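# Swap two tube racks between counter and desk through door

## Task

Carry the blue rack holding the tubes from the counter to the desk, and carry the empty yellow rack from the desk to the counter, passing through the self-closing door between the two. At the end both racks must stand upright, each tube must be seated all the way down in a hole of the blue rack, and the door must be closed. Neither rack nor any tube may touch the floor. One or both robots may be used. Finish with the grippers open and the robots moved away, and no robot may fall over or be left leaning.

## Robot and tools

Robots: r1 and r2 are identical Hello Robot Stretch 3 units. Each has a two-wheel differential base (0.33 m long, 0.34 m wide, with a passive omni wheel at the back), a mast carrying a lift, and a telescoping arm that reaches out to the robot's right side, ending in a wrist (yaw, pitch, roll) and a two-finger gripper. The base cannot slide sideways; to move the gripper forward or back you drive the base. Spins pivot about the point between the drive wheels, 0.05 m behind the front edge; with the arm in and wrist folded the sweep radius is 0.28 m, larger if the wrist is unfolded and level.

Frames: each robot reports in its own base frame (origin on the floor between the drive wheels, x forward, y left, z up). hand_pose is in that frame, located where closed fingertips meet; with all wrist joints at 0 its x points up, y back toward the mast, z toward the robot's rear. base_odometry is relative to where the base started the scene and counts wheel rotation only, so slip shows as travel. Heading is positive to the left. Since each robot uses its own frames, relative positions of the two robots must be judged from images, lidar_m, wrist_depth_mm and head_depth_mm.

execute_actions: arguments actions (a list holding one action, or empty to just read state and images) and optional cameras (list of names from r1_head_camera, r1_nav_camera, r1_wrist_camera, r2_head_camera, r2_nav_camera, r2_wrist_camera, or all; omitted or null means all, [] means none). An action is an object keyed by "r1" and/or "r2". Per robot you may give:
- base: exactly one of translate_m (offset in metres from the current base position, forward positive, -1 to 1) or rotate_rad (offset turn in radians, counter-clockwise/left positive, -3.2 to 3.2).
- joints: absolute targets by name: lift_m 0 to 1.1 (arm height); arm_m 0 to 0.52 (extension); wrist_yaw_rad -1.345 to 4.42 (0 along the arm, positive toward the front, 3.0 folded over the base); wrist_pitch_rad -1.57 to 0.451 (0 level, negative tips down); wrist_roll_rad -2.911 to 2.911 (0 fingers side by side); gripper_m -0.089 to 0.179 (bigger is wider; the real fingertip gap is about 0.007 less when nearly shut, 0.025 less when wide, and zero under 0.007); head_pan_rad -3.953 to 1.73 (0 ahead, positive left, -1.57 looks along the arm); head_tilt_rad -1.53 to 0.419 (negative looks down). Done tolerances: lift and arm 0.004, yaw/roll 0.02, pitch 0.05, gripper 0.004, head 0.02.
- contact_limits: {"arm_m": effort percent 1 to 100} makes the arm halt with contact_stop at that effort; it also caps holding force until the next action. Too low halts immediately; values above the maximum are clipped.
All motions in one action start together; none lasts over 15 s. Anything omitted may still be driving toward an older target. Unknown keys or out-of-range numbers reject the whole call. If a result reports a stop, the remaining calls in that same reply are skipped.

wait: seconds 0 to 10; issues nothing new and returns state and images. zoom_image: camera plus region [x0, y0, x1, y1] pixels from the top-left, at most 504 by 504, on that camera's latest full image. finished_scene: scene, the number of the current scene; irreversible, reports success.

Results: base_status and joint_status give how each motion ended: done, off_target (stopped short, maybe still pushing), contact_stop, time_out, torque_fault (wrist servo limp for 10 s). Lift and arm contact_stop leave them slack until commanded again; a loaded slack lift may sink. on_its_own describes uncommanded joints; its "held at" is the held target, not the position. motor_effort is percent of maximum, positive toward larger values, with peak in brackets; readings are noisy and biased. Wheel effort positive means pushing forward. lidar_m: 12 distances (m) in 30-degree sectors, first straight ahead, going counter-clockwise (4th left, 7th behind, 10th right); plane 0.17 m high, range 0.15 to 12 m, misses glass and thin legs; '-' means nothing. Depth grids are 7x7 medians in mm (wrist 45 to 1000, head 280 to 4000, head image sideways). base_tilt in degrees (forward/right positive), turned_by_wheels and turned_by_imu since last result; each has a fixed offset of up to about 4 degrees.

Speed: base is fast (0.30 m/s, 1.9 rad/s) only with lift below 0.30, arm below 0.03 and yaw above 2.54; otherwise 0.10 m/s and 0.63 rad/s.

Gripping: command gripper_m below the object width; release by going 0.02 or more above the touch value. Readings do not confirm a grasp. Over-squeezing triggers a stall guard that weakens grip; send a new value to re-squeeze.

Avoid: folding or unfolding the wrist unless lift is 0.32 to 0.95, pitch -0.4 and roll near 0 (after folding, lift may go to 0.25); yaw below -0.4 needs pitch at -0.5 or lower. Robot-to-robot pressing fails the run; once bases touch, any further drive presses hard, and nothing in the state reports it. Two robots' travel for the same command can differ up to 2.5 cm per metre, dangerous when co-carrying. Arm pushes with the gripper above about 0.45 m can tip the robot; so can driving while attached to something fixed or snagging furniture, especially backing up. If tilted, reverse in small steps, free the gripper, lower lift to about 0.2. Avoid drops, slams and hard pushes; a loose object may occasionally get nudged.

Each tool is called after "Call:" as name(argument=value, ...), one argument or row to a line, values as JSON.

## Session

Call:
execute_actions(
  actions=[],
)

Scene clock: 0.00 s.
r1.base_odometry: x=+0.000 y=+0.000 heading=+0.000 (m, m, rad; r1's odometry frame)
r1.turned_by_wheels: +0.000 (rad since the last result)
r1.turned_by_imu: +0.000 (rad since the last result)
r1.base_tilt: forward=-1.0 right=-0.4 (deg)
r1.lidar_m: 0.91 1.26 1.24 1.33 2.09 1.28 1.03 0.80 0.79 0.84 0.86 0.85
r1.head_depth_mm: 806 812 819 825 830 836 840 / 864 870 879 886 894 900 907 / 931 942 947 959 968 970 982 / 1012 1020 1035 1039 1049 1061 1070 / 1110 1117 1130 1140 1151 1165 1176 / 1221 1231 1250 1264 1272 1287 1305 / 1342 1344 1354 1342 1352 1350 1343
r1.base_status: not commanded
r1.joint_positions: lift_m=+0.404 arm_m=+0.000 wrist_yaw_rad=+2.979 wrist_pitch_rad=-0.496 wrist_roll_rad=-0.001 gripper_m=+0.037 head_pan_rad=-0.020 head_tilt_rad=-0.014
r1.joint_status: not commanded
r1.motor_effort: left_wheel=+0 right_wheel=+0 lift_m=+32 arm_m=-1 wrist_yaw_rad=+0 wrist_pitch_rad=+4 wrist_roll_rad=+0 gripper_m=-1 head_pan_rad=+0 head_tilt_rad=+1 (%)
r1.hand_pose: x=+0.0134 y=+0.0657 z=+0.3996 quat_wxyz=(+0.229, +0.697, +0.118, +0.670) (m; r1's base frame)
r1.wrist_depth_mm: - - - - - - 952 / - - - - - - - / - - - - - - - / - - - - 990 914 875 / 887 856 826 817 785 750 740 / 736 706 - 686 669 650 625 / 607 619 - 590 544 550 543
r2.base_odometry: x=+0.000 y=+0.000 heading=+0.000 (m, m, rad; r2's odometry frame)
r2.turned_by_wheels: +0.000 (rad since the last result)
r2.turned_by_imu: +0.000 (rad since the last result)
r2.base_tilt: forward=-1.2 right=-0.9 (deg)
r2.lidar_m: 1.94 1.01 0.80 0.79 0.85 0.69 0.68 0.72 1.06 2.37 2.53 1.98
r2.head_depth_mm: 1905 1895 1904 1894 1890 1896 1889 / 1914 1927 1906 1912 1911 1902 1902 / 1919 1926 1930 1922 1917 1914 1919 / 1939 1944 1935 1938 1930 1930 1922 / 1965 1955 1955 1947 1949 1951 1940 / 1973 1981 1970 1964 1966 1951 1958 / 1986 1985 1984 1982 1975 1964 1970
r2.base_status: not commanded
r2.joint_positions: lift_m=+0.346 arm_m=+0.000 wrist_yaw_rad=+2.942 wrist_pitch_rad=-0.607 wrist_roll_rad=+0.009 gripper_m=+0.037 head_pan_rad=+0.002 head_tilt_rad=-0.004
r2.joint_status: not commanded
r2.motor_effort: left_wheel=+0 right_wheel=-1 lift_m=+24 arm_m=+0 wrist_yaw_rad=+0 wrist_pitch_rad=+4 wrist_roll_rad=+0 gripper_m=-1 head_pan_rad=+0 head_tilt_rad=+1 (%)
r2.hand_pose: x=+0.0178 y=+0.0478 z=+0.3185 quat_wxyz=(+0.278, +0.695, +0.142, +0.647) (m; r2's base frame)
r2.wrist_depth_mm: 842 - 874 813 820 814 809 / 822 - 930 925 929 949 957 / 704 703 739 756 763 774 803 / 608 613 628 640 649 672 684 / 519 549 - 569 561 565 581 / 479 - - - 482 501 508 / - - - - 433 445 451
pictures: r1_head_camera (sideways: a quarter turn clockwise sets it upright), r1_nav_camera (sideways: a quarter turn counterclockwise sets it upright), r1_wrist_camera, r2_head_camera (sideways: a quarter turn clockwise sets it upright), r2_nav_camera (sideways: a quarter turn counterclockwise sets it upright), r2_wrist_camera
Images, in order (width x height): r1_head_camera 896x504, r1_nav_camera 672x504, r1_wrist_camera 644x364, r2_head_camera 896x504, r2_nav_camera 672x504, r2_wrist_camera 644x364.

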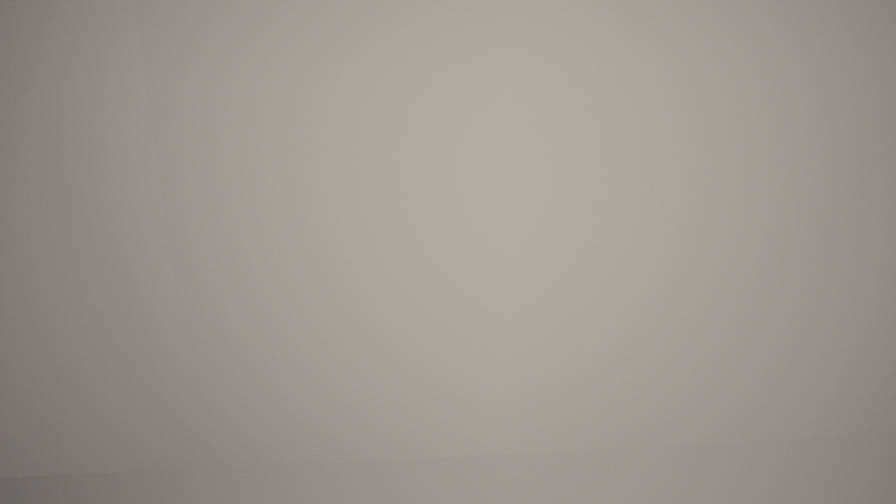

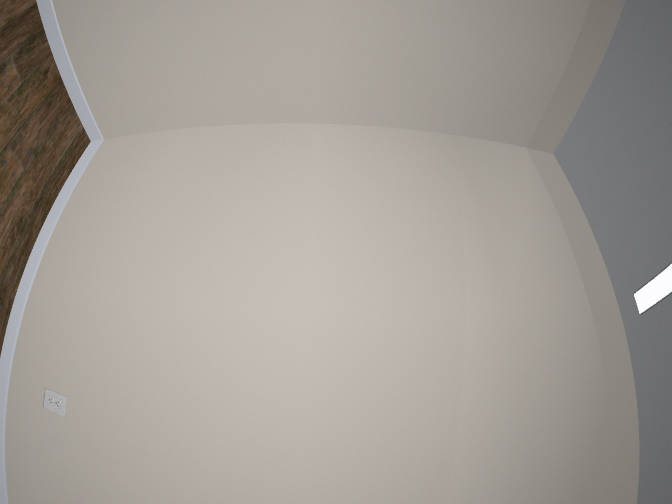

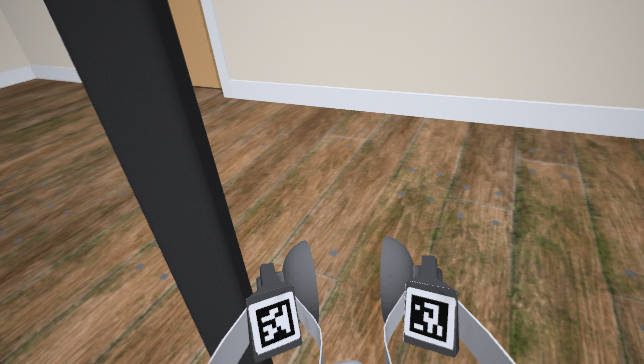

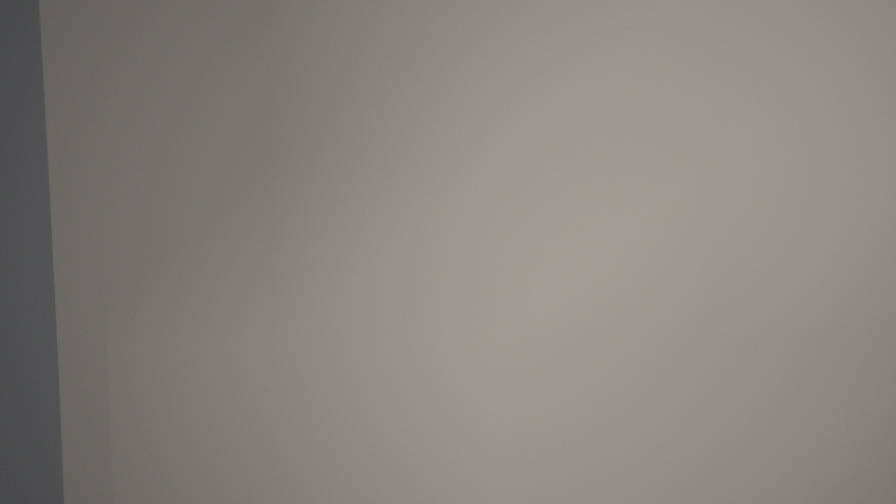

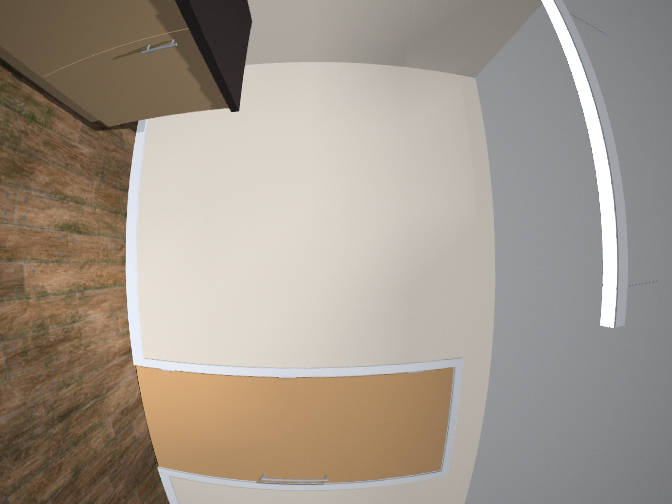

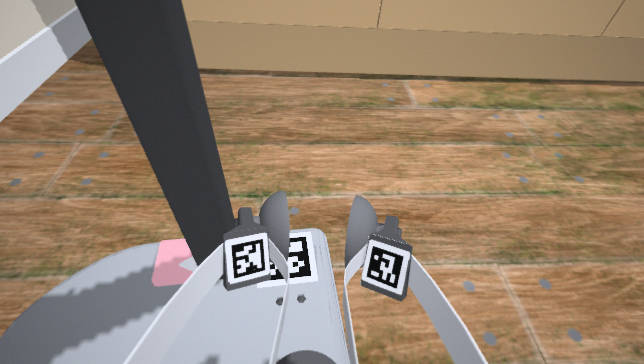

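Call:
execute_actions(
  actions=[
    {"r1":{"joints":{"head_pan_rad":-3.4,"head_tilt_rad":-0.5}},"r2":{"joints":{"head_pan_rad":1.4,"head_tilt_rad":-0.5}}},
  ],
  cameras=["r1_head_camera","r1_nav_camera","r2_head_camera","r2_nav_camera"],
)

Scene clock: 2.33 s.
r1.base_odometry: x=+0.000 y=+0.000 heading=+0.000 (m, m, rad; r1's odometry frame)
r1.turned_by_wheels: +0.000 (rad since the last result)
r1.turned_by_imu: +0.000 (rad since the last result)
r1.base_tilt: forward=-1.0 right=-0.3 (deg)
r1.lidar_m: 0.91 1.26 1.24 1.33 2.08 1.28 1.03 0.80 0.79 0.84 0.86 0.85
r1.head_depth_mm: 2413 2074 1320 2567 1946 1555 1298 / 2479 2165 1282 2381 1834 1580 1314 / 1996 1975 1405 2327 1938 1593 1323 / 1601 1661 1672 1907 1897 1620 1338 / 1340 1403 1423 1536 1622 1587 1346 / 1147 1195 1243 1294 1354 1414 1348 / 1006 1041 1079 1121 1161 1210 1249
r1.base_status: not commanded
r1.joint_positions: lift_m=+0.404 arm_m=+0.000 wrist_yaw_rad=+2.979 wrist_pitch_rad=-0.496 wrist_roll_rad=-0.001 gripper_m=+0.037 head_pan_rad=-3.393 head_tilt_rad=-0.494
r1.joint_status: all done
r1.motor_effort: left_wheel=+0(0) right_wheel=+1(0) lift_m=+32(32) arm_m=+0(0) wrist_yaw_rad=+0(0) wrist_pitch_rad=+5(4) wrist_roll_rad=+0(0) gripper_m=+0(1) head_pan_rad=-2(30) head_tilt_rad=-3(29) (%)
r1.hand_pose: x=+0.0134 y=+0.0657 z=+0.3996 quat_wxyz=(+0.229, +0.697, +0.118, +0.670) (m; r1's base frame)
r1.wrist_depth_mm: - - - - - - 950 / - - - - - - - / - - - - - - - / - - - - 953 942 898 / 895 865 825 815 774 765 718 / 729 709 - 663 677 643 615 / 621 614 - 583 541 546 548
r2.base_odometry: x=+0.000 y=+0.000 heading=+0.000 (m, m, rad; r2's odometry frame)
r2.turned_by_wheels: +0.000 (rad since the last result)
r2.turned_by_imu: +0.001 (rad since the last result)
r2.base_tilt: forward=-1.2 right=-0.9 (deg)
r2.lidar_m: 1.94 1.02 0.80 0.79 0.85 0.69 0.67 0.72 1.06 2.36 2.53 1.97
r2.head_depth_mm: 1247 1351 1343 910 979 1101 1289 / 1230 1333 1340 898 968 1089 1288 / 1219 1321 1339 900 961 1073 1288 / 1199 1302 1339 891 945 1056 1196 / 1184 1281 1339 880 935 1046 1181 / 1176 1273 1331 868 919 1025 1161 / 1167 1254 1314 857 909 1012 1143
r2.base_status: not commanded
r2.joint_positions: lift_m=+0.346 arm_m=+0.000 wrist_yaw_rad=+2.942 wrist_pitch_rad=-0.607 wrist_roll_rad=+0.009 gripper_m=+0.037 head_pan_rad=+1.393 head_tilt_rad=-0.493
r2.joint_status: all done
r2.motor_effort: left_wheel=+0(0) right_wheel=-1(1) lift_m=+25(24) arm_m=+0(1) wrist_yaw_rad=+0(1) wrist_pitch_rad=+4(4) wrist_roll_rad=+1(0) gripper_m=+0(0) head_pan_rad=+4(46) head_tilt_rad=-1(21) (%)
r2.hand_pose: x=+0.0178 y=+0.0478 z=+0.3185 quat_wxyz=(+0.278, +0.695, +0.142, +0.647) (m; r2's base frame)
r2.wrist_depth_mm: 828 - 850 816 819 811 833 / 800 - 902 919 921 948 985 / 736 716 745 751 766 803 812 / 603 601 630 631 653 660 676 / 525 542 - 559 560 564 586 / 469 - - - 480 500 509 / - - - - 434 446 459
pictures: r1_head_camera (sideways: a quarter turn clockwise sets it upright), r1_nav_camera (sideways: a quarter turn counterclockwise sets it upright), r2_head_camera (sideways: a quarter turn clockwise sets it upright), r2_nav_camera (sideways: a quarter turn counterclockwise sets it upright)
Images, in order (width x height): r1_head_camera 896x504, r1_nav_camera 672x504, r2_head_camera 896x504, r2_nav_camera 672x504.

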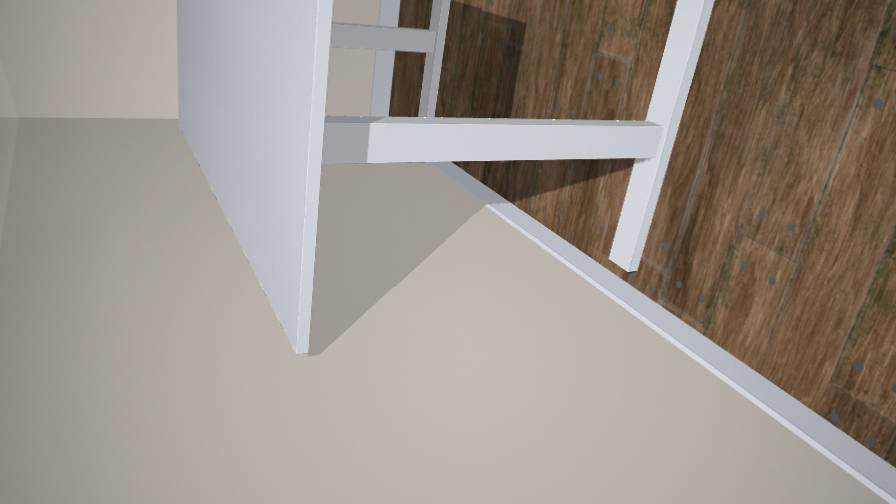

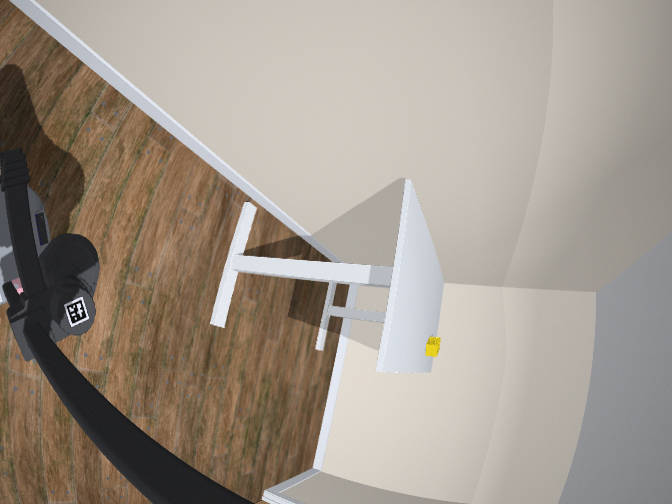

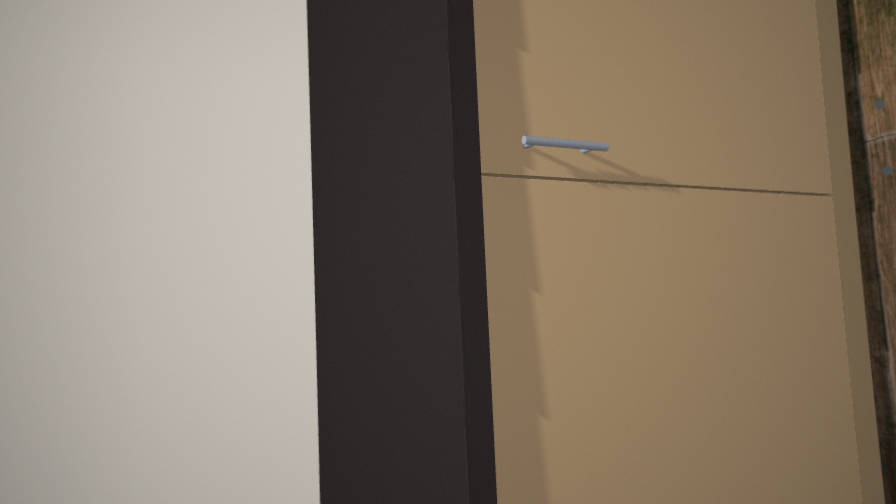

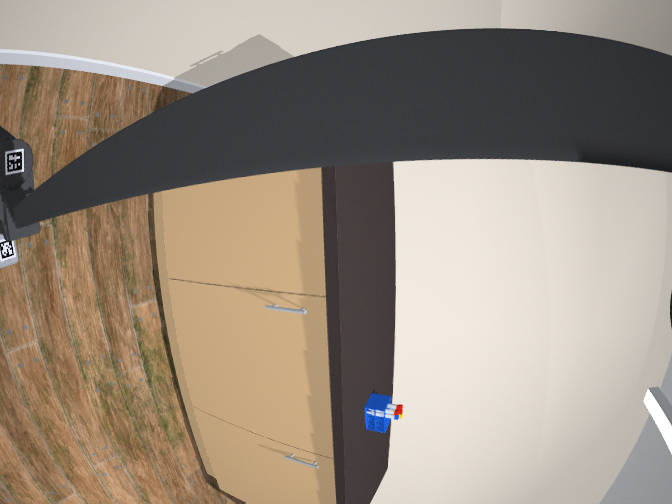

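Call:
execute_actions(
  actions=[
    {"r1":{"joints":{"head_pan_rad":-3.75,"head_tilt_rad":-0.25}},"r2":{"joints":{"head_pan_rad":0.85,"head_tilt_rad":-0.3}}},
  ],
  cameras=["r1_head_camera","r2_head_camera"],
)

Scene clock: 7.93 s.
r1.base_odometry: x=+0.000 y=+0.000 heading=+0.000 (m, m, rad; r1's odometry frame)
r1.turned_by_wheels: +0.000 (rad since the last result)
r1.turned_by_imu: +0.000 (rad since the last result)
r1.base_tilt: forward=-1.0 right=-0.3 (deg)
r1.lidar_m: 0.90 1.26 1.24 1.33 2.08 1.28 1.03 0.80 0.79 0.84 0.86 0.85
r1.head_depth_mm: 2489 2603 2751 2895 2830 2058 1579 / 2527 2645 2777 2904 2867 2065 1594 / 2550 2668 2764 1709 2919 2085 1611 / 2567 2694 2803 1397 2658 2113 1630 / 2597 2730 2823 1439 2850 1878 1497 / 2580 2531 2478 1483 2124 2052 1654 / 1911 1891 1871 1519 1823 1772 1614
r1.base_status: not commanded
r1.joint_positions: lift_m=+0.404 arm_m=+0.000 wrist_yaw_rad=+2.979 wrist_pitch_rad=-0.496 wrist_roll_rad=-0.001 gripper_m=+0.037 head_pan_rad=-3.743 head_tilt_rad=-0.261
r1.joint_status: all done
r1.motor_effort: left_wheel=+0(0) right_wheel=+0(1) lift_m=+33(32) arm_m=-1(0) wrist_yaw_rad=+0(0) wrist_pitch_rad=+5(5) wrist_roll_rad=+0(0) gripper_m=+0(1) head_pan_rad=-4(19) head_tilt_rad=+5(24) (%)
r1.hand_pose: x=+0.0134 y=+0.0657 z=+0.3996 quat_wxyz=(+0.229, +0.697, +0.118, +0.670) (m; r1's base frame)
r1.wrist_depth_mm: - - - - - - 981 / - - - - - - - / - - - - - - - / - - - 996 964 909 903 / 872 870 831 806 791 762 732 / 730 710 - 656 664 635 623 / 626 610 - 571 552 554 541
r2.base_odometry: x=+0.000 y=+0.000 heading=+0.000 (m, m, rad; r2's odometry frame)
r2.turned_by_wheels: +0.000 (rad since the last result)
r2.turned_by_imu: +0.001 (rad since the last result)
r2.base_tilt: forward=-1.2 right=-0.8 (deg)
r2.lidar_m: 1.94 1.02 0.80 0.79 0.86 0.69 0.67 0.72 1.06 2.37 2.53 1.97
r2.head_depth_mm: 1985 2098 2205 1384 1406 1528 1613 / 1816 1925 2040 1386 1261 1358 1489 / 1675 1767 1870 1390 1144 1226 1313 / 1547 1636 1716 1259 1038 1113 1189 / 1450 1524 1585 1272 964 1018 1084 / 1361 1414 1481 1386 907 940 996 / 1278 1331 1384 1389 862 874 919
r2.base_status: not commanded
r2.joint_positions: lift_m=+0.346 arm_m=+0.000 wrist_yaw_rad=+2.942 wrist_pitch_rad=-0.607 wrist_roll_rad=+0.009 gripper_m=+0.037 head_pan_rad=+0.857 head_tilt_rad=-0.310
r2.joint_status: all done
r2.motor_effort: left_wheel=+0(1) right_wheel=-1(1) lift_m=+24(24) arm_m=+0(0) wrist_yaw_rad=-1(0) wrist_pitch_rad=+4(4) wrist_roll_rad=+0(0) gripper_m=+1(0) head_pan_rad=-4(34) head_tilt_rad=+3(17) (%)
r2.hand_pose: x=+0.0178 y=+0.0478 z=+0.3185 quat_wxyz=(+0.278, +0.695, +0.142, +0.647) (m; r2's base frame)
r2.wrist_depth_mm: 823 - 850 789 819 822 828 / 796 - 892 926 931 937 969 / 697 715 734 763 767 789 818 / 608 603 625 642 647 655 676 / 520 537 - 575 561 562 570 / 472 - - - 477 494 513 / - - - - 440 452 454
pictures: r1_head_camera (sideways: a quarter turn clockwise sets it upright), r2_head_camera (sideways: a quarter turn clockwise sets it upright)
Images, in order (width x height): r1_head_camera 896x504, r2_head_camera 896x504.

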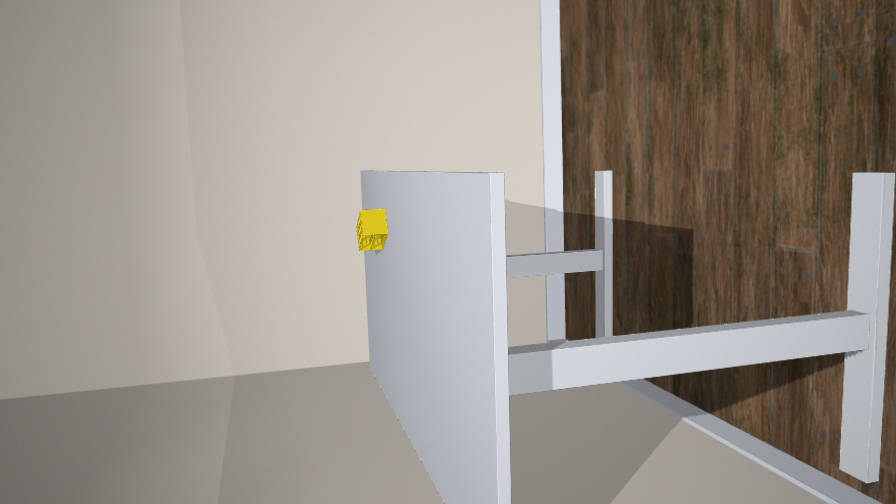

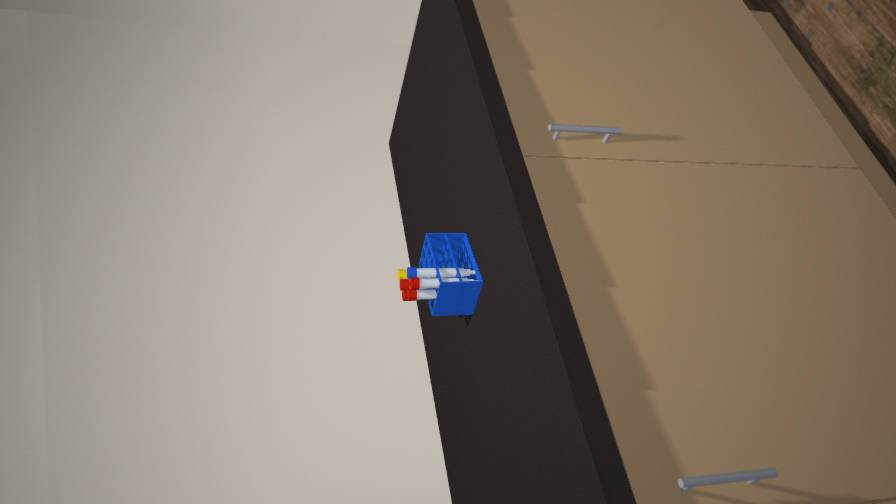

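Call:
zoom_image(
  camera="r2_head_camera",
  region=[370, 210, 510, 340],
)

Call:
zoom_image(
  camera="r1_head_camera",
  region=[330, 180, 430, 280],
)

Region (370, 210, 510, 340) of r2_head_camera's 896x504 image, scaled by 3.600, with more detail than that image has; it fills the top 468 rows of this view, and the rest is white.

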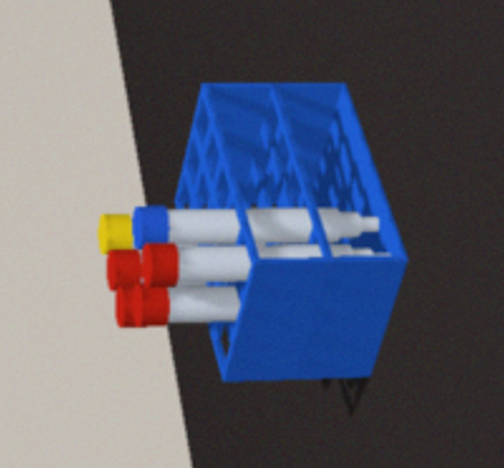

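Region (330, 180, 430, 280) of r1_head_camera's 896x504 image, scaled by 5.040, with more detail than that image has.

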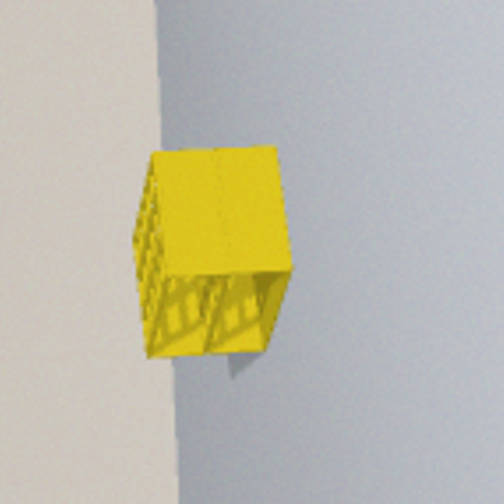

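Call:
execute_actions(
  actions=[
    {"r1":{"joints":{"lift_m":0.285,"wrist_pitch_rad":-0.4,"head_pan_rad":-3.0,"head_tilt_rad":-0.6}},"r2":{"joints":{"lift_m":0.285,"wrist_pitch_rad":-0.4,"head_pan_rad":-0.5,"head_tilt_rad":-0.3}}},
  ],
  cameras=["r2_head_camera"],
)

Call:
execute_actions(
  actions=[
    {"r1":{"base":{"rotate_rad":-0.965}},"r2":{"base":{"rotate_rad":-2.95},"joints":{"head_pan_rad":-1.6,"head_tilt_rad":-0.5}}},
  ],
  cameras=["r1_nav_camera"],
)

Scene clock: 16.70 s.
r1.base_odometry: x=+0.000 y=+0.000 heading=+0.000 (m, m, rad; r1's odometry frame)
r1.turned_by_wheels: +0.000 (rad since the last result)
r1.turned_by_imu: +0.001 (rad since the last result)
r1.base_tilt: forward=-1.0 right=-0.4 (deg)
r1.lidar_m: 0.91 1.26 1.24 1.33 2.08 1.28 1.03 0.80 0.79 0.84 0.86 0.85
r1.head_depth_mm: 1223 1324 1549 1799 1716 1445 1229 / 1097 1211 1351 1536 1670 1454 1236 / 992 1086 1206 1349 1521 1464 1250 / 909 986 1079 1192 1332 1434 1261 / 833 900 981 1071 1184 1318 1271 / 774 830 897 975 1064 1169 1237 / 720 768 823 890 966 1056 1153
r1.base_status: not commanded
r1.joint_positions: lift_m=+0.285 arm_m=+0.000 wrist_yaw_rad=+2.979 wrist_pitch_rad=-0.419 wrist_roll_rad=-0.001 gripper_m=+0.037 head_pan_rad=-3.007 head_tilt_rad=-0.592
r1.joint_status: all done
r1.motor_effort: left_wheel=+0(0) right_wheel=+1(0) lift_m=+26(29) arm_m=+0(0) wrist_yaw_rad=+0(0) wrist_pitch_rad=+6(5) wrist_roll_rad=+0(0) gripper_m=+1(1) head_pan_rad=+2(24) head_tilt_rad=-4(27) (%)
r1.hand_pose: x=+0.0151 y=+0.0759 z=+0.2976 quat_wxyz=(+0.203, +0.701, +0.091, +0.678) (m; r1's base frame)
r1.wrist_depth_mm: - - - - - - 985 / - - - - - - - / - - - - - - - / - 955 989 907 848 821 790 / 805 754 723 694 693 675 633 / 608 600 - 578 572 538 524 / 523 524 - - 465 465 457
r2.base_odometry: x=+0.000 y=+0.000 heading=+0.000 (m, m, rad; r2's odometry frame)
r2.turned_by_wheels: +0.000 (rad since the last result)
r2.turned_by_imu: +0.001 (rad since the last result)
r2.base_tilt: forward=-1.2 right=-0.8 (deg)
r2.lidar_m: 1.94 1.01 0.80 0.79 0.85 0.69 0.68 0.72 1.06 2.36 2.53 1.98
r2.head_depth_mm: 2187 2309 2471 2642 2701 2058 1612 / 2097 2216 2331 2475 2601 2061 1615 / 1991 2102 2221 2364 2475 2059 1612 / 1906 2012 2110 2232 2370 2062 1612 / 1825 1914 2005 2115 2234 2067 1613 / 1750 1839 1925 2016 2132 2060 1614 / 1679 1758 1840 1931 2028 2063 1622
r2.base_status: not commanded
r2.joint_positions: lift_m=+0.285 arm_m=+0.000 wrist_yaw_rad=+2.942 wrist_pitch_rad=-0.420 wrist_roll_rad=+0.009 gripper_m=+0.037 head_pan_rad=-0.493 head_tilt_rad=-0.310
r2.joint_status: all done
r2.motor_effort: left_wheel=+0(0) right_wheel=-1(1) lift_m=+21(22) arm_m=+0(0) wrist_yaw_rad=-1(1) wrist_pitch_rad=+7(9) wrist_roll_rad=+0(0) gripper_m=+0(1) head_pan_rad=-4(48) head_tilt_rad=+4(3) (%)
r2.hand_pose: x=+0.0232 y=+0.0746 z=+0.2974 quat_wxyz=(+0.216, +0.706, +0.077, +0.670) (m; r2's base frame)
r2.wrist_depth_mm: 857 - 763 762 769 776 789 / 840 - 876 818 863 861 873 / 790 - 927 938 940 988 996 / 665 657 700 733 738 761 789 / 552 561 - 587 613 600 633 / 470 499 - 495 496 514 521 / - - - - 437 437 443
pictures: r2_head_camera (sideways: a quarter turn clockwise sets it upright)
Images, in order (width x height): r2_head_camera 896x504.

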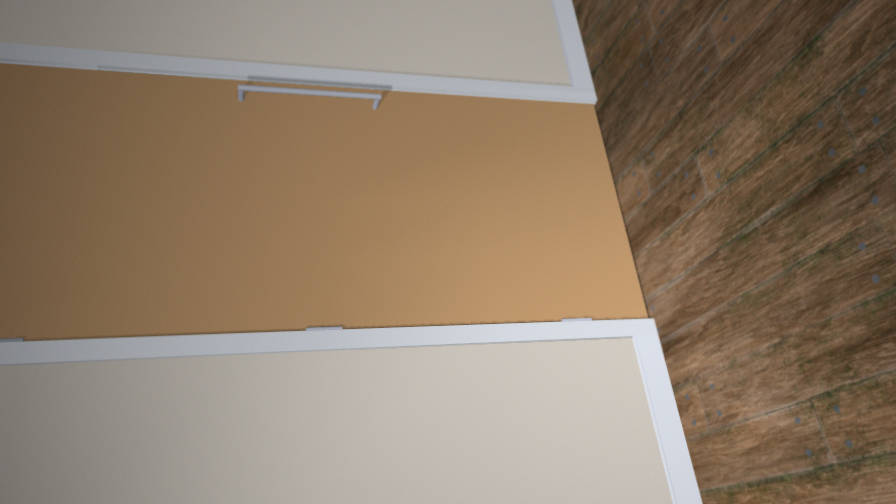

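Scene clock: 19.70 s.
r1.base_odometry: x=+0.000 y=+0.000 heading=-0.965 (m, m, rad; r1's odometry frame)
r1.turned_by_wheels: -0.965 (rad since the last result)
r1.turned_by_imu: -0.976 (rad since the last result)
r1.base_tilt: forward=-0.9 right=-0.4 (deg)
r1.lidar_m: 0.85 0.85 0.93 1.25 1.24 1.38 2.33 1.28 0.96 0.79 0.79 0.87
r1.head_depth_mm: 2511 2703 2747 2208 1741 1441 1225 / 2611 2850 3034 2222 1767 1457 1231 / 2547 2843 2963 2278 1791 1474 1250 / 2512 2771 2970 2286 1808 1476 1256 / 2482 2685 2959 2361 1830 1495 1268 / 2440 1490 2872 2365 1852 1509 1281 / 2414 1556 2882 2317 1592 1529 1293
r1.base_status: done
r1.joint_positions: lift_m=+0.285 arm_m=+0.000 wrist_yaw_rad=+2.979 wrist_pitch_rad=-0.419 wrist_roll_rad=-0.001 gripper_m=+0.037 head_pan_rad=-3.007 head_tilt_rad=-0.593
r1.joint_status: not commanded
r1.motor_effort: left_wheel=+2(9) right_wheel=-2(5) lift_m=+27(27) arm_m=-1(1) wrist_yaw_rad=-1(0) wrist_pitch_rad=+6(6) wrist_roll_rad=+0(0) gripper_m=-1(0) head_pan_rad=+2(2) head_tilt_rad=-4(4) (%)
r1.hand_pose: x=+0.0151 y=+0.0759 z=+0.2976 quat_wxyz=(+0.203, +0.701, +0.091, +0.678) (m; r1's base frame)
r1.wrist_depth_mm: 958 - - - - 860 723 / 1000 - - - - 935 739 / - - - - - 939 776 / - - 949 880 868 837 733 / 798 747 730 700 684 654 631 / 616 611 - 573 562 538 525 / 532 511 - - 467 465 454
r2.base_odometry: x=+0.000 y=+0.000 heading=-2.950 (m, m, rad; r2's odometry frame)
r2.turned_by_wheels: -2.950 (rad since the last result)
r2.turned_by_imu: -2.957 (rad since the last result)
r2.base_tilt: forward=-1.1 right=-0.8 (deg)
r2.lidar_m: 0.68 0.80 1.45 2.37 2.21 1.94 1.45 0.89 0.79 0.79 0.76 0.67
r2.head_depth_mm: 1154 1245 1301 858 885 980 1094 / 1178 1270 1326 862 913 1016 1141 / 1205 1305 1338 891 944 1054 1189 / 1231 1331 1341 909 979 1093 1284 / 1257 1364 1459 941 1014 1141 1317 / 1285 1386 1492 1477 1606 1622 1379 / 1165 1203 1249 1296 1356 1415 1348
r2.base_status: done
r2.joint_positions: lift_m=+0.285 arm_m=+0.000 wrist_yaw_rad=+2.942 wrist_pitch_rad=-0.420 wrist_roll_rad=+0.009 gripper_m=+0.037 head_pan_rad=-1.593 head_tilt_rad=-0.494
r2.joint_status: all done
r2.motor_effort: left_wheel=+4(14) right_wheel=-4(10) lift_m=+22(22) arm_m=+0(1) wrist_yaw_rad=-1(0) wrist_pitch_rad=+7(7) wrist_roll_rad=+0(0) gripper_m=+0(0) head_pan_rad=-4(49) head_tilt_rad=-1(16) (%)
r2.hand_pose: x=+0.0232 y=+0.0746 z=+0.2974 quat_wxyz=(+0.216, +0.706, +0.077, +0.670) (m; r2's base frame)
r2.wrist_depth_mm: - - - - - - 975 / - - - - - - 883 / 841 - 897 959 955 - 863 / 667 677 700 737 741 769 761 / 555 554 - 581 600 613 621 / 472 500 - 501 486 502 521 / - - - - 432 436 454
pictures: r1_nav_camera (sideways: a quarter turn counterclockwise sets it upright)
Images, in order (width x height): r1_nav_camera 672x504.

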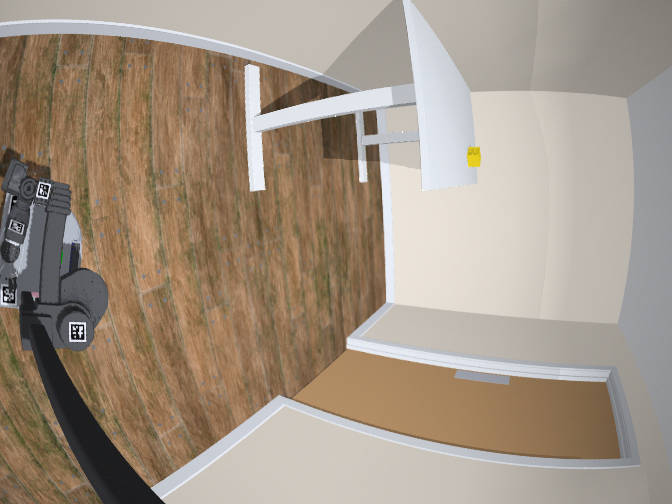

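Call:
execute_actions(
  actions=[
    {"r1":{"base":{"translate_m":-1.0}},"r2":{"base":{"translate_m":-0.88}}},
  ],
  cameras=["r1_nav_camera","r2_head_camera"],
)

Scene clock: 25.23 s.
r1.base_odometry: x=-0.570 y=+0.822 heading=-0.965 (m, m, rad; r1's odometry frame)
r1.turned_by_wheels: +0.000 (rad since the last result)
r1.turned_by_imu: +0.001 (rad since the last result)
r1.base_tilt: forward=-1.0 right=-0.4 (deg)
r1.lidar_m: 1.80 1.79 1.11 0.91 0.90 1.08 1.58 1.68 1.38 0.74 1.13 1.25
r1.head_depth_mm: 1751 1905 2072 2105 1744 1437 1227 / 1757 1935 2142 2237 1759 1457 1235 / 1726 1907 2110 2249 1782 1469 1249 / 1703 1882 2072 2225 1810 1486 1256 / 1675 1846 2039 2199 1817 1500 1268 / 1657 1810 2012 2206 1864 1514 1279 / 1632 1786 1959 2157 1870 1525 1293
r1.base_status: done
r1.joint_positions: lift_m=+0.285 arm_m=+0.000 wrist_yaw_rad=+2.979 wrist_pitch_rad=-0.419 wrist_roll_rad=-0.001 gripper_m=+0.037 head_pan_rad=-3.007 head_tilt_rad=-0.594
r1.joint_status: not commanded
r1.motor_effort: left_wheel=+2(6) right_wheel=-3(7) lift_m=+27(27) arm_m=-1(0) wrist_yaw_rad=+0(1) wrist_pitch_rad=+6(6) wrist_roll_rad=+0(0) gripper_m=+0(0) head_pan_rad=+2(2) head_tilt_rad=-4(4) (%)
r1.hand_pose: x=+0.0151 y=+0.0759 z=+0.2977 quat_wxyz=(+0.203, +0.701, +0.091, +0.678) (m; r1's base frame)
r1.wrist_depth_mm: 683 - 850 - - - - / 723 - 920 - - - - / 756 - 997 - - - - / 837 846 977 892 843 813 818 / 795 757 716 718 680 641 646 / 620 596 - 583 575 547 525 / 520 515 - - 466 451 460
r2.base_odometry: x=+0.864 y=+0.168 heading=-2.950 (m, m, rad; r2's odometry frame)
r2.turned_by_wheels: +0.000 (rad since the last result)
r2.turned_by_imu: -0.004 (rad since the last result)
r2.base_tilt: forward=-1.2 right=-0.9 (deg)
r2.lidar_m: 1.52 1.78 2.62 2.09 1.26 1.10 1.11 0.59 0.52 0.52 0.62 1.15
r2.head_depth_mm: 938 1005 1082 856 628 623 697 / 957 1031 1103 853 628 640 724 / 978 1055 1130 804 627 669 756 / 999 1079 1152 773 650 695 788 / 1019 1105 1176 853 651 722 824 / 1045 1138 1209 854 678 752 861 / 1070 1163 1234 853 703 783 904
r2.base_status: done
r2.joint_positions: lift_m=+0.285 arm_m=+0.000 wrist_yaw_rad=+2.942 wrist_pitch_rad=-0.419 wrist_roll_rad=+0.009 gripper_m=+0.037 head_pan_rad=-1.593 head_tilt_rad=-0.494
r2.joint_status: not commanded
r2.motor_effort: left_wheel=+4(9) right_wheel=-4(11) lift_m=+22(22) arm_m=-1(1) wrist_yaw_rad=+0(1) wrist_pitch_rad=+7(7) wrist_roll_rad=+0(0) gripper_m=+0(0) head_pan_rad=-3(3) head_tilt_rad=-2(2) (%)
r2.hand_pose: x=+0.0233 y=+0.0747 z=+0.2976 quat_wxyz=(+0.216, +0.706, +0.077, +0.671) (m; r2's base frame)
r2.wrist_depth_mm: - - - - - - - / - - - - - - - / 858 - 911 921 947 - - / 678 678 708 723 734 758 785 / 549 554 - 572 615 616 632 / 477 492 - 491 487 504 527 / - - - - 428 441 449
pictures: r1_nav_camera (sideways: a quarter turn counterclockwise sets it upright), r2_head_camera (sideways: a quarter turn clockwise sets it upright)
Images, in order (width x height): r1_nav_camera 672x504, r2_head_camera 896x504.

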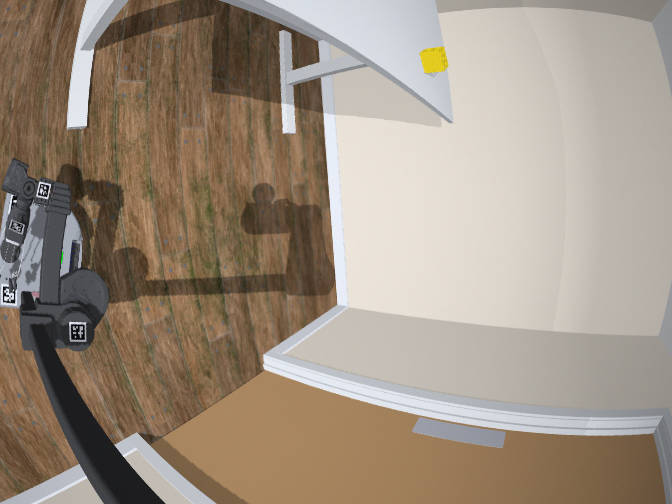

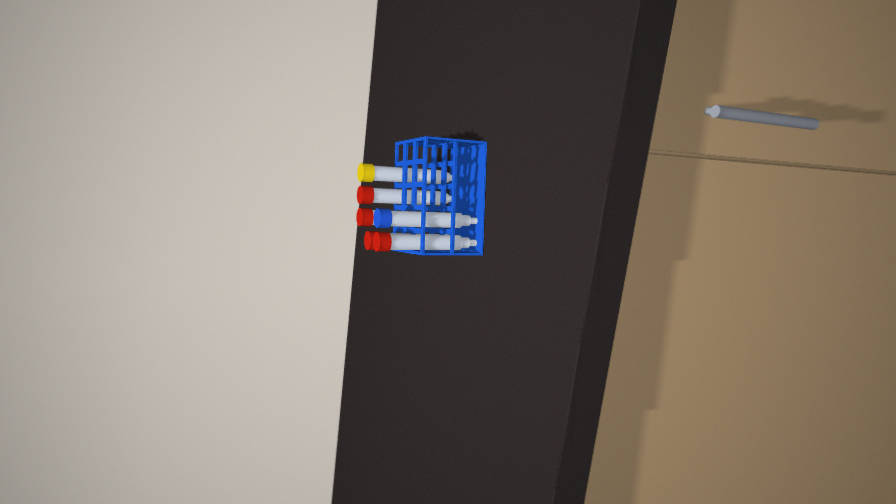

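Call:
execute_actions(
  actions=[
    {"r1":{"base":{"rotate_rad":0.31}},"r2":{"base":{"rotate_rad":-0.14},"joints":{"lift_m":0.4}}},
  ],
  cameras=[],
)

Call:
execute_actions(
  actions=[
    {"r1":{"base":{"translate_m":-1.0},"joints":{"head_pan_rad":-1.9,"head_tilt_rad":-0.5}},"r2":{"joints":{"lift_m":0.86,"wrist_yaw_rad":0.6}}},
  ],
  cameras=["r1_head_camera","r1_nav_camera","r2_head_camera"],
)

Scene clock: 28.53 s.
r1.base_odometry: x=-0.570 y=+0.822 heading=-0.655 (m, m, rad; r1's odometry frame)
r1.turned_by_wheels: +0.310 (rad since the last result)
r1.turned_by_imu: +0.314 (rad since the last result)
r1.base_tilt: forward=-1.0 right=-0.3 (deg)
r1.lidar_m: 1.79 1.33 0.94 0.90 0.91 1.34 1.98 1.68 0.74 1.13 1.16 1.54
r1.head_depth_mm: 1635 1790 1982 2106 1737 1440 1229 / 1659 1823 2017 2154 1760 1451 1238 / 1674 1855 2065 2202 1782 1473 1253 / 1710 1875 2082 2241 1804 1485 1262 / 1737 1552 2143 2289 1823 1497 1267 / 1765 1345 951 2071 1859 1516 1280 / 1792 1548 909 739 1861 1529 1289
r1.base_status: done
r1.joint_positions: lift_m=+0.285 arm_m=+0.000 wrist_yaw_rad=+2.979 wrist_pitch_rad=-0.419 wrist_roll_rad=-0.001 gripper_m=+0.037 head_pan_rad=-3.007 head_tilt_rad=-0.594
r1.joint_status: not commanded
r1.motor_effort: left_wheel=-2(7) right_wheel=+2(7) lift_m=+26(27) arm_m=+0(1) wrist_yaw_rad=+0(1) wrist_pitch_rad=+6(6) wrist_roll_rad=+0(0) gripper_m=+0(0) head_pan_rad=+2(2) head_tilt_rad=-4(3) (%)
r1.hand_pose: x=+0.0151 y=+0.0759 z=+0.2977 quat_wxyz=(+0.203, +0.701, +0.091, +0.678) (m; r1's base frame)
r1.wrist_depth_mm: 840 - 854 892 944 982 - / 895 - 896 953 990 - - / 971 - 978 - - - - / 975 - 951 934 850 831 826 / 776 765 751 713 687 645 622 / 627 601 - 576 575 539 525 / 525 511 - - 462 458 452
r2.base_odometry: x=+0.864 y=+0.168 heading=-3.090 (m, m, rad; r2's odometry frame)
r2.turned_by_wheels: -0.140 (rad since the last result)
r2.turned_by_imu: -0.139 (rad since the last result)
r2.base_tilt: forward=-1.2 right=-0.9 (deg)
r2.lidar_m: 1.51 1.65 2.57 2.62 1.38 1.11 1.11 0.64 0.52 0.52 0.58 0.91
r2.head_depth_mm: 949 1024 1098 855 628 641 722 / 955 1033 1107 856 626 652 736 / 966 1041 1118 853 625 655 750 / 973 1050 1126 805 626 674 765 / 981 1063 1141 769 626 686 780 / 992 1072 1145 851 650 699 796 / 998 1082 1152 854 650 711 811
r2.base_status: done
r2.joint_positions: lift_m=+0.400 arm_m=+0.000 wrist_yaw_rad=+2.942 wrist_pitch_rad=-0.419 wrist_roll_rad=+0.009 gripper_m=+0.037 head_pan_rad=-1.593 head_tilt_rad=-0.495
r2.joint_status: all done
r2.motor_effort: left_wheel=+4(12) right_wheel=-4(11) lift_m=+27(29) arm_m=-1(1) wrist_yaw_rad=-1(1) wrist_pitch_rad=+7(7) wrist_roll_rad=+0(1) gripper_m=+0(0) head_pan_rad=-4(4) head_tilt_rad=-2(2) (%)
r2.hand_pose: x=+0.0233 y=+0.0747 z=+0.4124 quat_wxyz=(+0.216, +0.706, +0.077, +0.671) (m; r2's base frame)
r2.wrist_depth_mm: - - - - - - - / - - - - - - - / - - - - - - - / 848 864 897 940 959 971 - / 700 722 - 745 764 787 798 / 601 596 595 625 630 655 666 / 519 525 - 555 553 565 575
pictures: none
No camera images: the call's "cameras" was empty. Leave "cameras" out to get every camera's image.

Scene clock: 33.53 s.
r1.base_odometry: x=-1.363 y=+1.431 heading=-0.655 (m, m, rad; r1's odometry frame)
r1.turned_by_wheels: +0.000 (rad since the last result)
r1.turned_by_imu: +0.001 (rad since the last result)
r1.base_tilt: forward=-1.0 right=-0.3 (deg)
r1.lidar_m: 2.80 1.28 0.99 0.86 0.89 1.03 0.98 1.01 0.88 1.17 0.98 0.98
r1.head_depth_mm: 1121 1222 1003 681 531 1167 1248 / 1086 1181 1026 633 522 1519 1304 / 1052 1145 1050 608 529 1486 1313 / 1022 1103 1081 657 535 1469 1321 / 994 1073 1107 728 542 472 1339 / 968 1039 1090 743 550 462 1350 / 940 1012 1066 754 558 452 1356
r1.base_status: done
r1.joint_positions: lift_m=+0.285 arm_m=+0.000 wrist_yaw_rad=+2.979 wrist_pitch_rad=-0.419 wrist_roll_rad=-0.001 gripper_m=+0.037 head_pan_rad=-1.907 head_tilt_rad=-0.507
r1.joint_status: all done
r1.motor_effort: left_wheel=-2(9) right_wheel=+1(5) lift_m=+26(27) arm_m=-1(0) wrist_yaw_rad=+0(0) wrist_pitch_rad=+6(6) wrist_roll_rad=+0(0) gripper_m=+1(0) head_pan_rad=+3(29) head_tilt_rad=+3(13) (%)
r1.hand_pose: x=+0.0151 y=+0.0759 z=+0.2977 quat_wxyz=(+0.203, +0.701, +0.091, +0.678) (m; r1's base frame)
r1.wrist_depth_mm: 739 - 883 929 964 976 983 / 792 - 919 - - - - / 838 - 988 - - - - / 890 915 967 892 869 846 792 / 817 767 724 698 695 650 635 / 620 608 - 567 571 540 533 / 525 503 - - 459 462 448
r2.base_odometry: x=+0.864 y=+0.168 heading=-3.090 (m, m, rad; r2's odometry frame)
r2.turned_by_wheels: +0.000 (rad since the last result)
r2.turned_by_imu: +0.001 (rad since the last result)
r2.base_tilt: forward=-1.1 right=-0.9 (deg)
r2.lidar_m: 1.51 1.66 2.57 2.62 1.38 1.11 1.10 0.64 0.52 0.52 0.58 0.91
r2.head_depth_mm: 950 1023 1096 855 628 641 719 / 959 1031 1110 853 627 652 731 / 966 1042 1116 854 626 655 750 / 971 1051 1128 805 626 673 764 / 984 1060 1141 770 625 685 751 / 995 1074 1146 852 649 696 761 / 1001 1087 1152 851 652 709 793
r2.base_status: not commanded
r2.joint_positions: lift_m=+0.860 arm_m=+0.000 wrist_yaw_rad=+0.602 wrist_pitch_rad=-0.419 wrist_roll_rad=+0.009 gripper_m=+0.037 head_pan_rad=-1.593 head_tilt_rad=-0.495
r2.joint_status: all done
r2.motor_effort: left_wheel=+4(4) right_wheel=-3(4) lift_m=+27(28) arm_m=-1(1) wrist_yaw_rad=-2(2) wrist_pitch_rad=+7(7) wrist_roll_rad=+1(1) gripper_m=+0(0) head_pan_rad=-3(4) head_tilt_rad=-2(1) (%)
r2.hand_pose: x=+0.1055 y=-0.3301 z=+0.8724 quat_wxyz=(+0.702, +0.346, -0.620, +0.063) (m; r2's base frame)
r2.wrist_depth_mm: - 879 552 463 514 557 366 / - - 594 419 322 295 311 / - - 698 478 358 267 228 / - - 831 522 384 305 246 / - - - 599 393 324 263 / - - - 650 412 342 277 / 955 964 999 765 509 362 287
pictures: r1_head_camera (sideways: a quarter turn clockwise sets it upright), r1_nav_camera (sideways: a quarter turn counterclockwise sets it upright), r2_head_camera (sideways: a quarter turn clockwise sets it upright)
Images, in order (width x height): r1_head_camera 896x504, r1_nav_camera 672x504, r2_head_camera 896x504.

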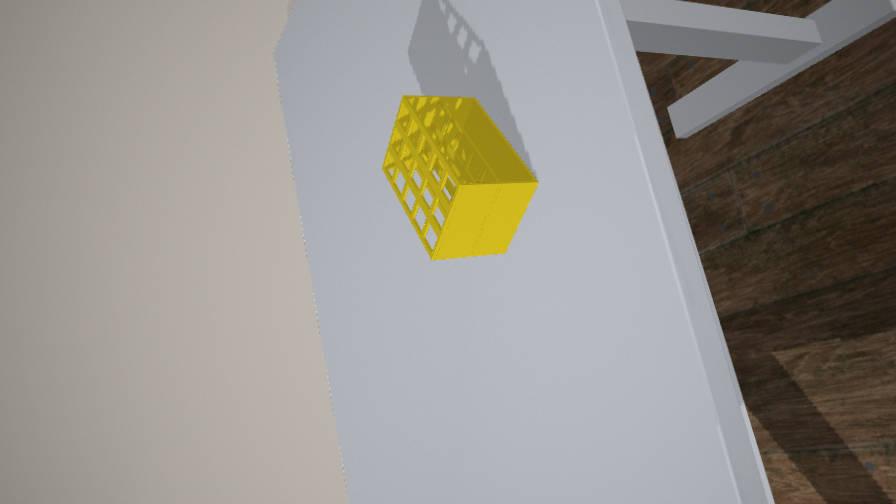

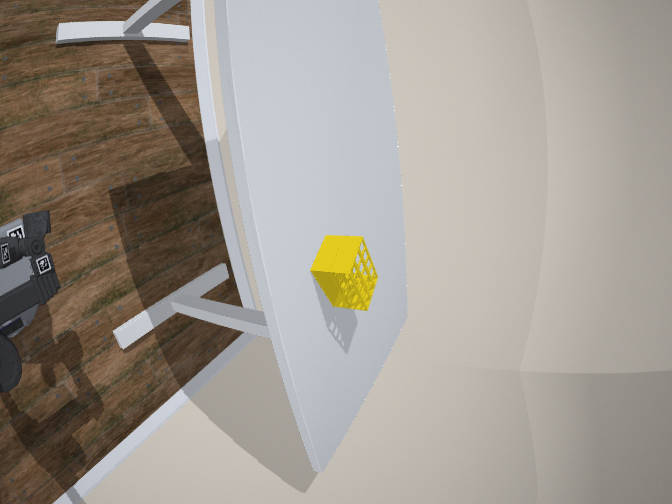

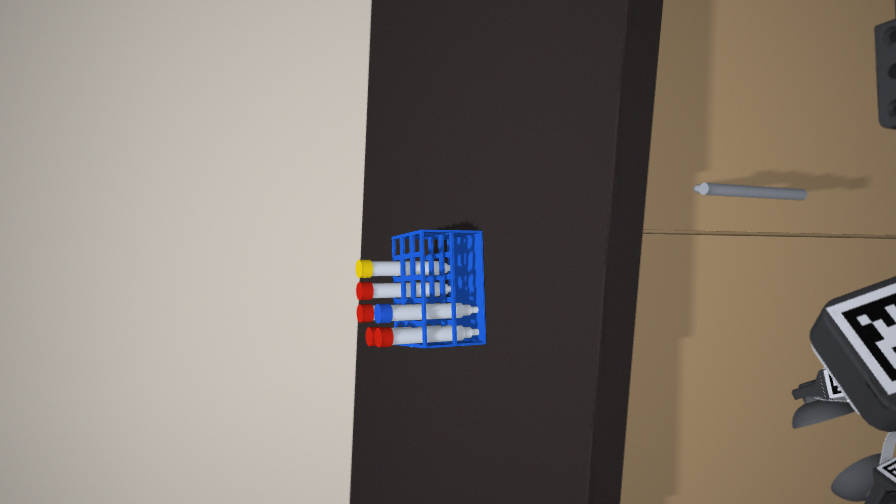

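Call:
execute_actions(
  actions=[
    {"r1":{"base":{"translate_m":-0.52},"joints":{"head_pan_rad":-1.67}},"r2":{"joints":{"lift_m":0.86,"wrist_yaw_rad":0.0,"wrist_pitch_rad":0.0,"gripper_m":0.179,"wrist_roll_rad":0}}},
  ],
  cameras=["r2_head_camera","r2_wrist_camera"],
)

Scene clock: 40.80 s.
r1.base_odometry: x=-1.775 y=+1.748 heading=-0.655 (m, m, rad; r1's odometry frame)
r1.turned_by_wheels: +0.000 (rad since the last result)
r1.turned_by_imu: +0.001 (rad since the last result)
r1.base_tilt: forward=-1.0 right=-0.3 (deg)
r1.lidar_m: 3.32 1.36 0.88 0.84 0.68 0.48 0.46 0.47 0.63 0.72 1.22 1.40
r1.head_depth_mm: 1012 1087 1184 1289 1231 1392 1290 / 1006 1095 1195 770 523 1476 1305 / 998 1084 1141 705 530 1454 1278 / 994 1073 1081 716 535 977 1296 / 986 1068 1108 729 543 1482 1335 / 980 1061 1113 742 550 479 1344 / 974 1051 1104 755 557 484 1355
r1.base_status: done
r1.joint_positions: lift_m=+0.285 arm_m=+0.000 wrist_yaw_rad=+2.979 wrist_pitch_rad=-0.419 wrist_roll_rad=-0.001 gripper_m=+0.037 head_pan_rad=-1.677 head_tilt_rad=-0.507
r1.joint_status: all done
r1.motor_effort: left_wheel=-2(9) right_wheel=+2(5) lift_m=+27(27) arm_m=-1(1) wrist_yaw_rad=+0(0) wrist_pitch_rad=+6(6) wrist_roll_rad=+0(0) gripper_m=+0(0) head_pan_rad=+2(15) head_tilt_rad=+4(3) (%)
r1.hand_pose: x=+0.0151 y=+0.0759 z=+0.2977 quat_wxyz=(+0.203, +0.701, +0.091, +0.678) (m; r1's base frame)
r1.wrist_depth_mm: 711 - 790 819 954 - - / 723 - 823 880 972 - - / 741 - 894 919 - - - / 739 886 937 873 855 843 832 / 684 742 713 712 674 661 632 / 617 613 - 571 568 548 531 / 523 514 - - 460 461 455
r2.base_odometry: x=+0.864 y=+0.168 heading=-3.090 (m, m, rad; r2's odometry frame)
r2.turned_by_wheels: +0.000 (rad since the last result)
r2.turned_by_imu: +0.002 (rad since the last result)
r2.base_tilt: forward=-1.1 right=-0.8 (deg)
r2.lidar_m: 1.51 1.66 2.57 2.62 1.37 1.12 1.11 0.64 0.52 0.52 0.58 0.91
r2.head_depth_mm: 947 1022 1096 854 628 640 717 / 958 1034 1111 853 626 664 730 / 963 1042 1118 853 626 653 - / 975 1051 1127 805 625 666 - / 983 1066 1142 768 626 684 776 / 991 1071 1147 853 651 712 798 / 1002 1085 1155 851 649 710 812
r2.base_status: not commanded
r2.joint_positions: lift_m=+0.860 arm_m=+0.000 wrist_yaw_rad=+0.002 wrist_pitch_rad=-0.023 wrist_roll_rad=+0.003 gripper_m=+0.179 head_pan_rad=-1.593 head_tilt_rad=-0.495
r2.joint_status: all done
r2.motor_effort: left_wheel=+4(4) right_wheel=-4(4) lift_m=+27(27) arm_m=+0(1) wrist_yaw_rad=-1(1) wrist_pitch_rad=+9(8) wrist_roll_rad=-1(0) gripper_m=+0(89) head_pan_rad=-4(4) head_tilt_rad=-2(1) (%)
r2.hand_pose: x=-0.0209 y=-0.4007 z=+0.9687 quat_wxyz=(+0.706, +0.009, -0.708, -0.008) (m; r2's base frame)
r2.wrist_depth_mm: 984 939 895 857 834 777 773 / - 964 892 880 834 785 759 / - 985 943 865 869 825 799 / 448 481 501 484 605 678 783 / 342 317 308 322 341 390 384 / - 355 331 291 272 262 260 / 393 372 348 328 306 287 277
pictures: r2_head_camera (sideways: a quarter turn clockwise sets it upright), r2_wrist_camera
Images, in order (width x height): r2_head_camera 896x504, r2_wrist_camera 644x364.

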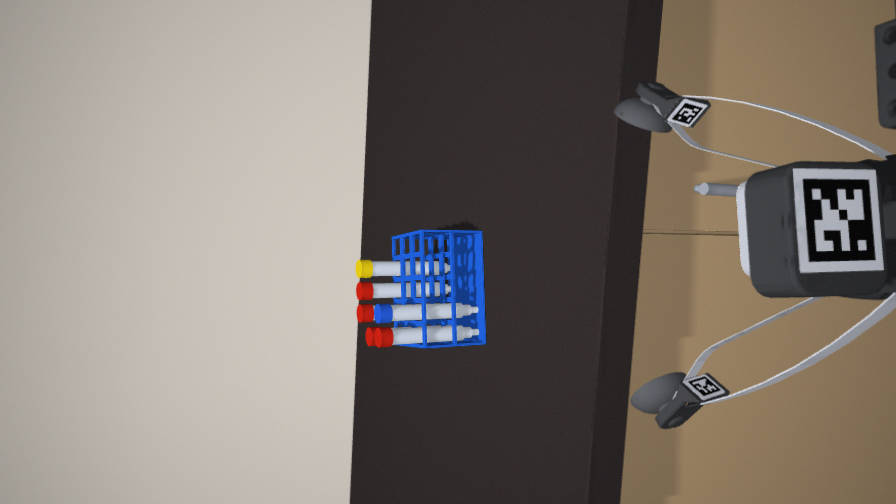

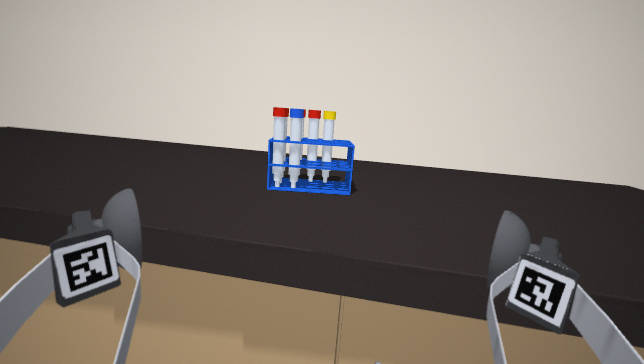

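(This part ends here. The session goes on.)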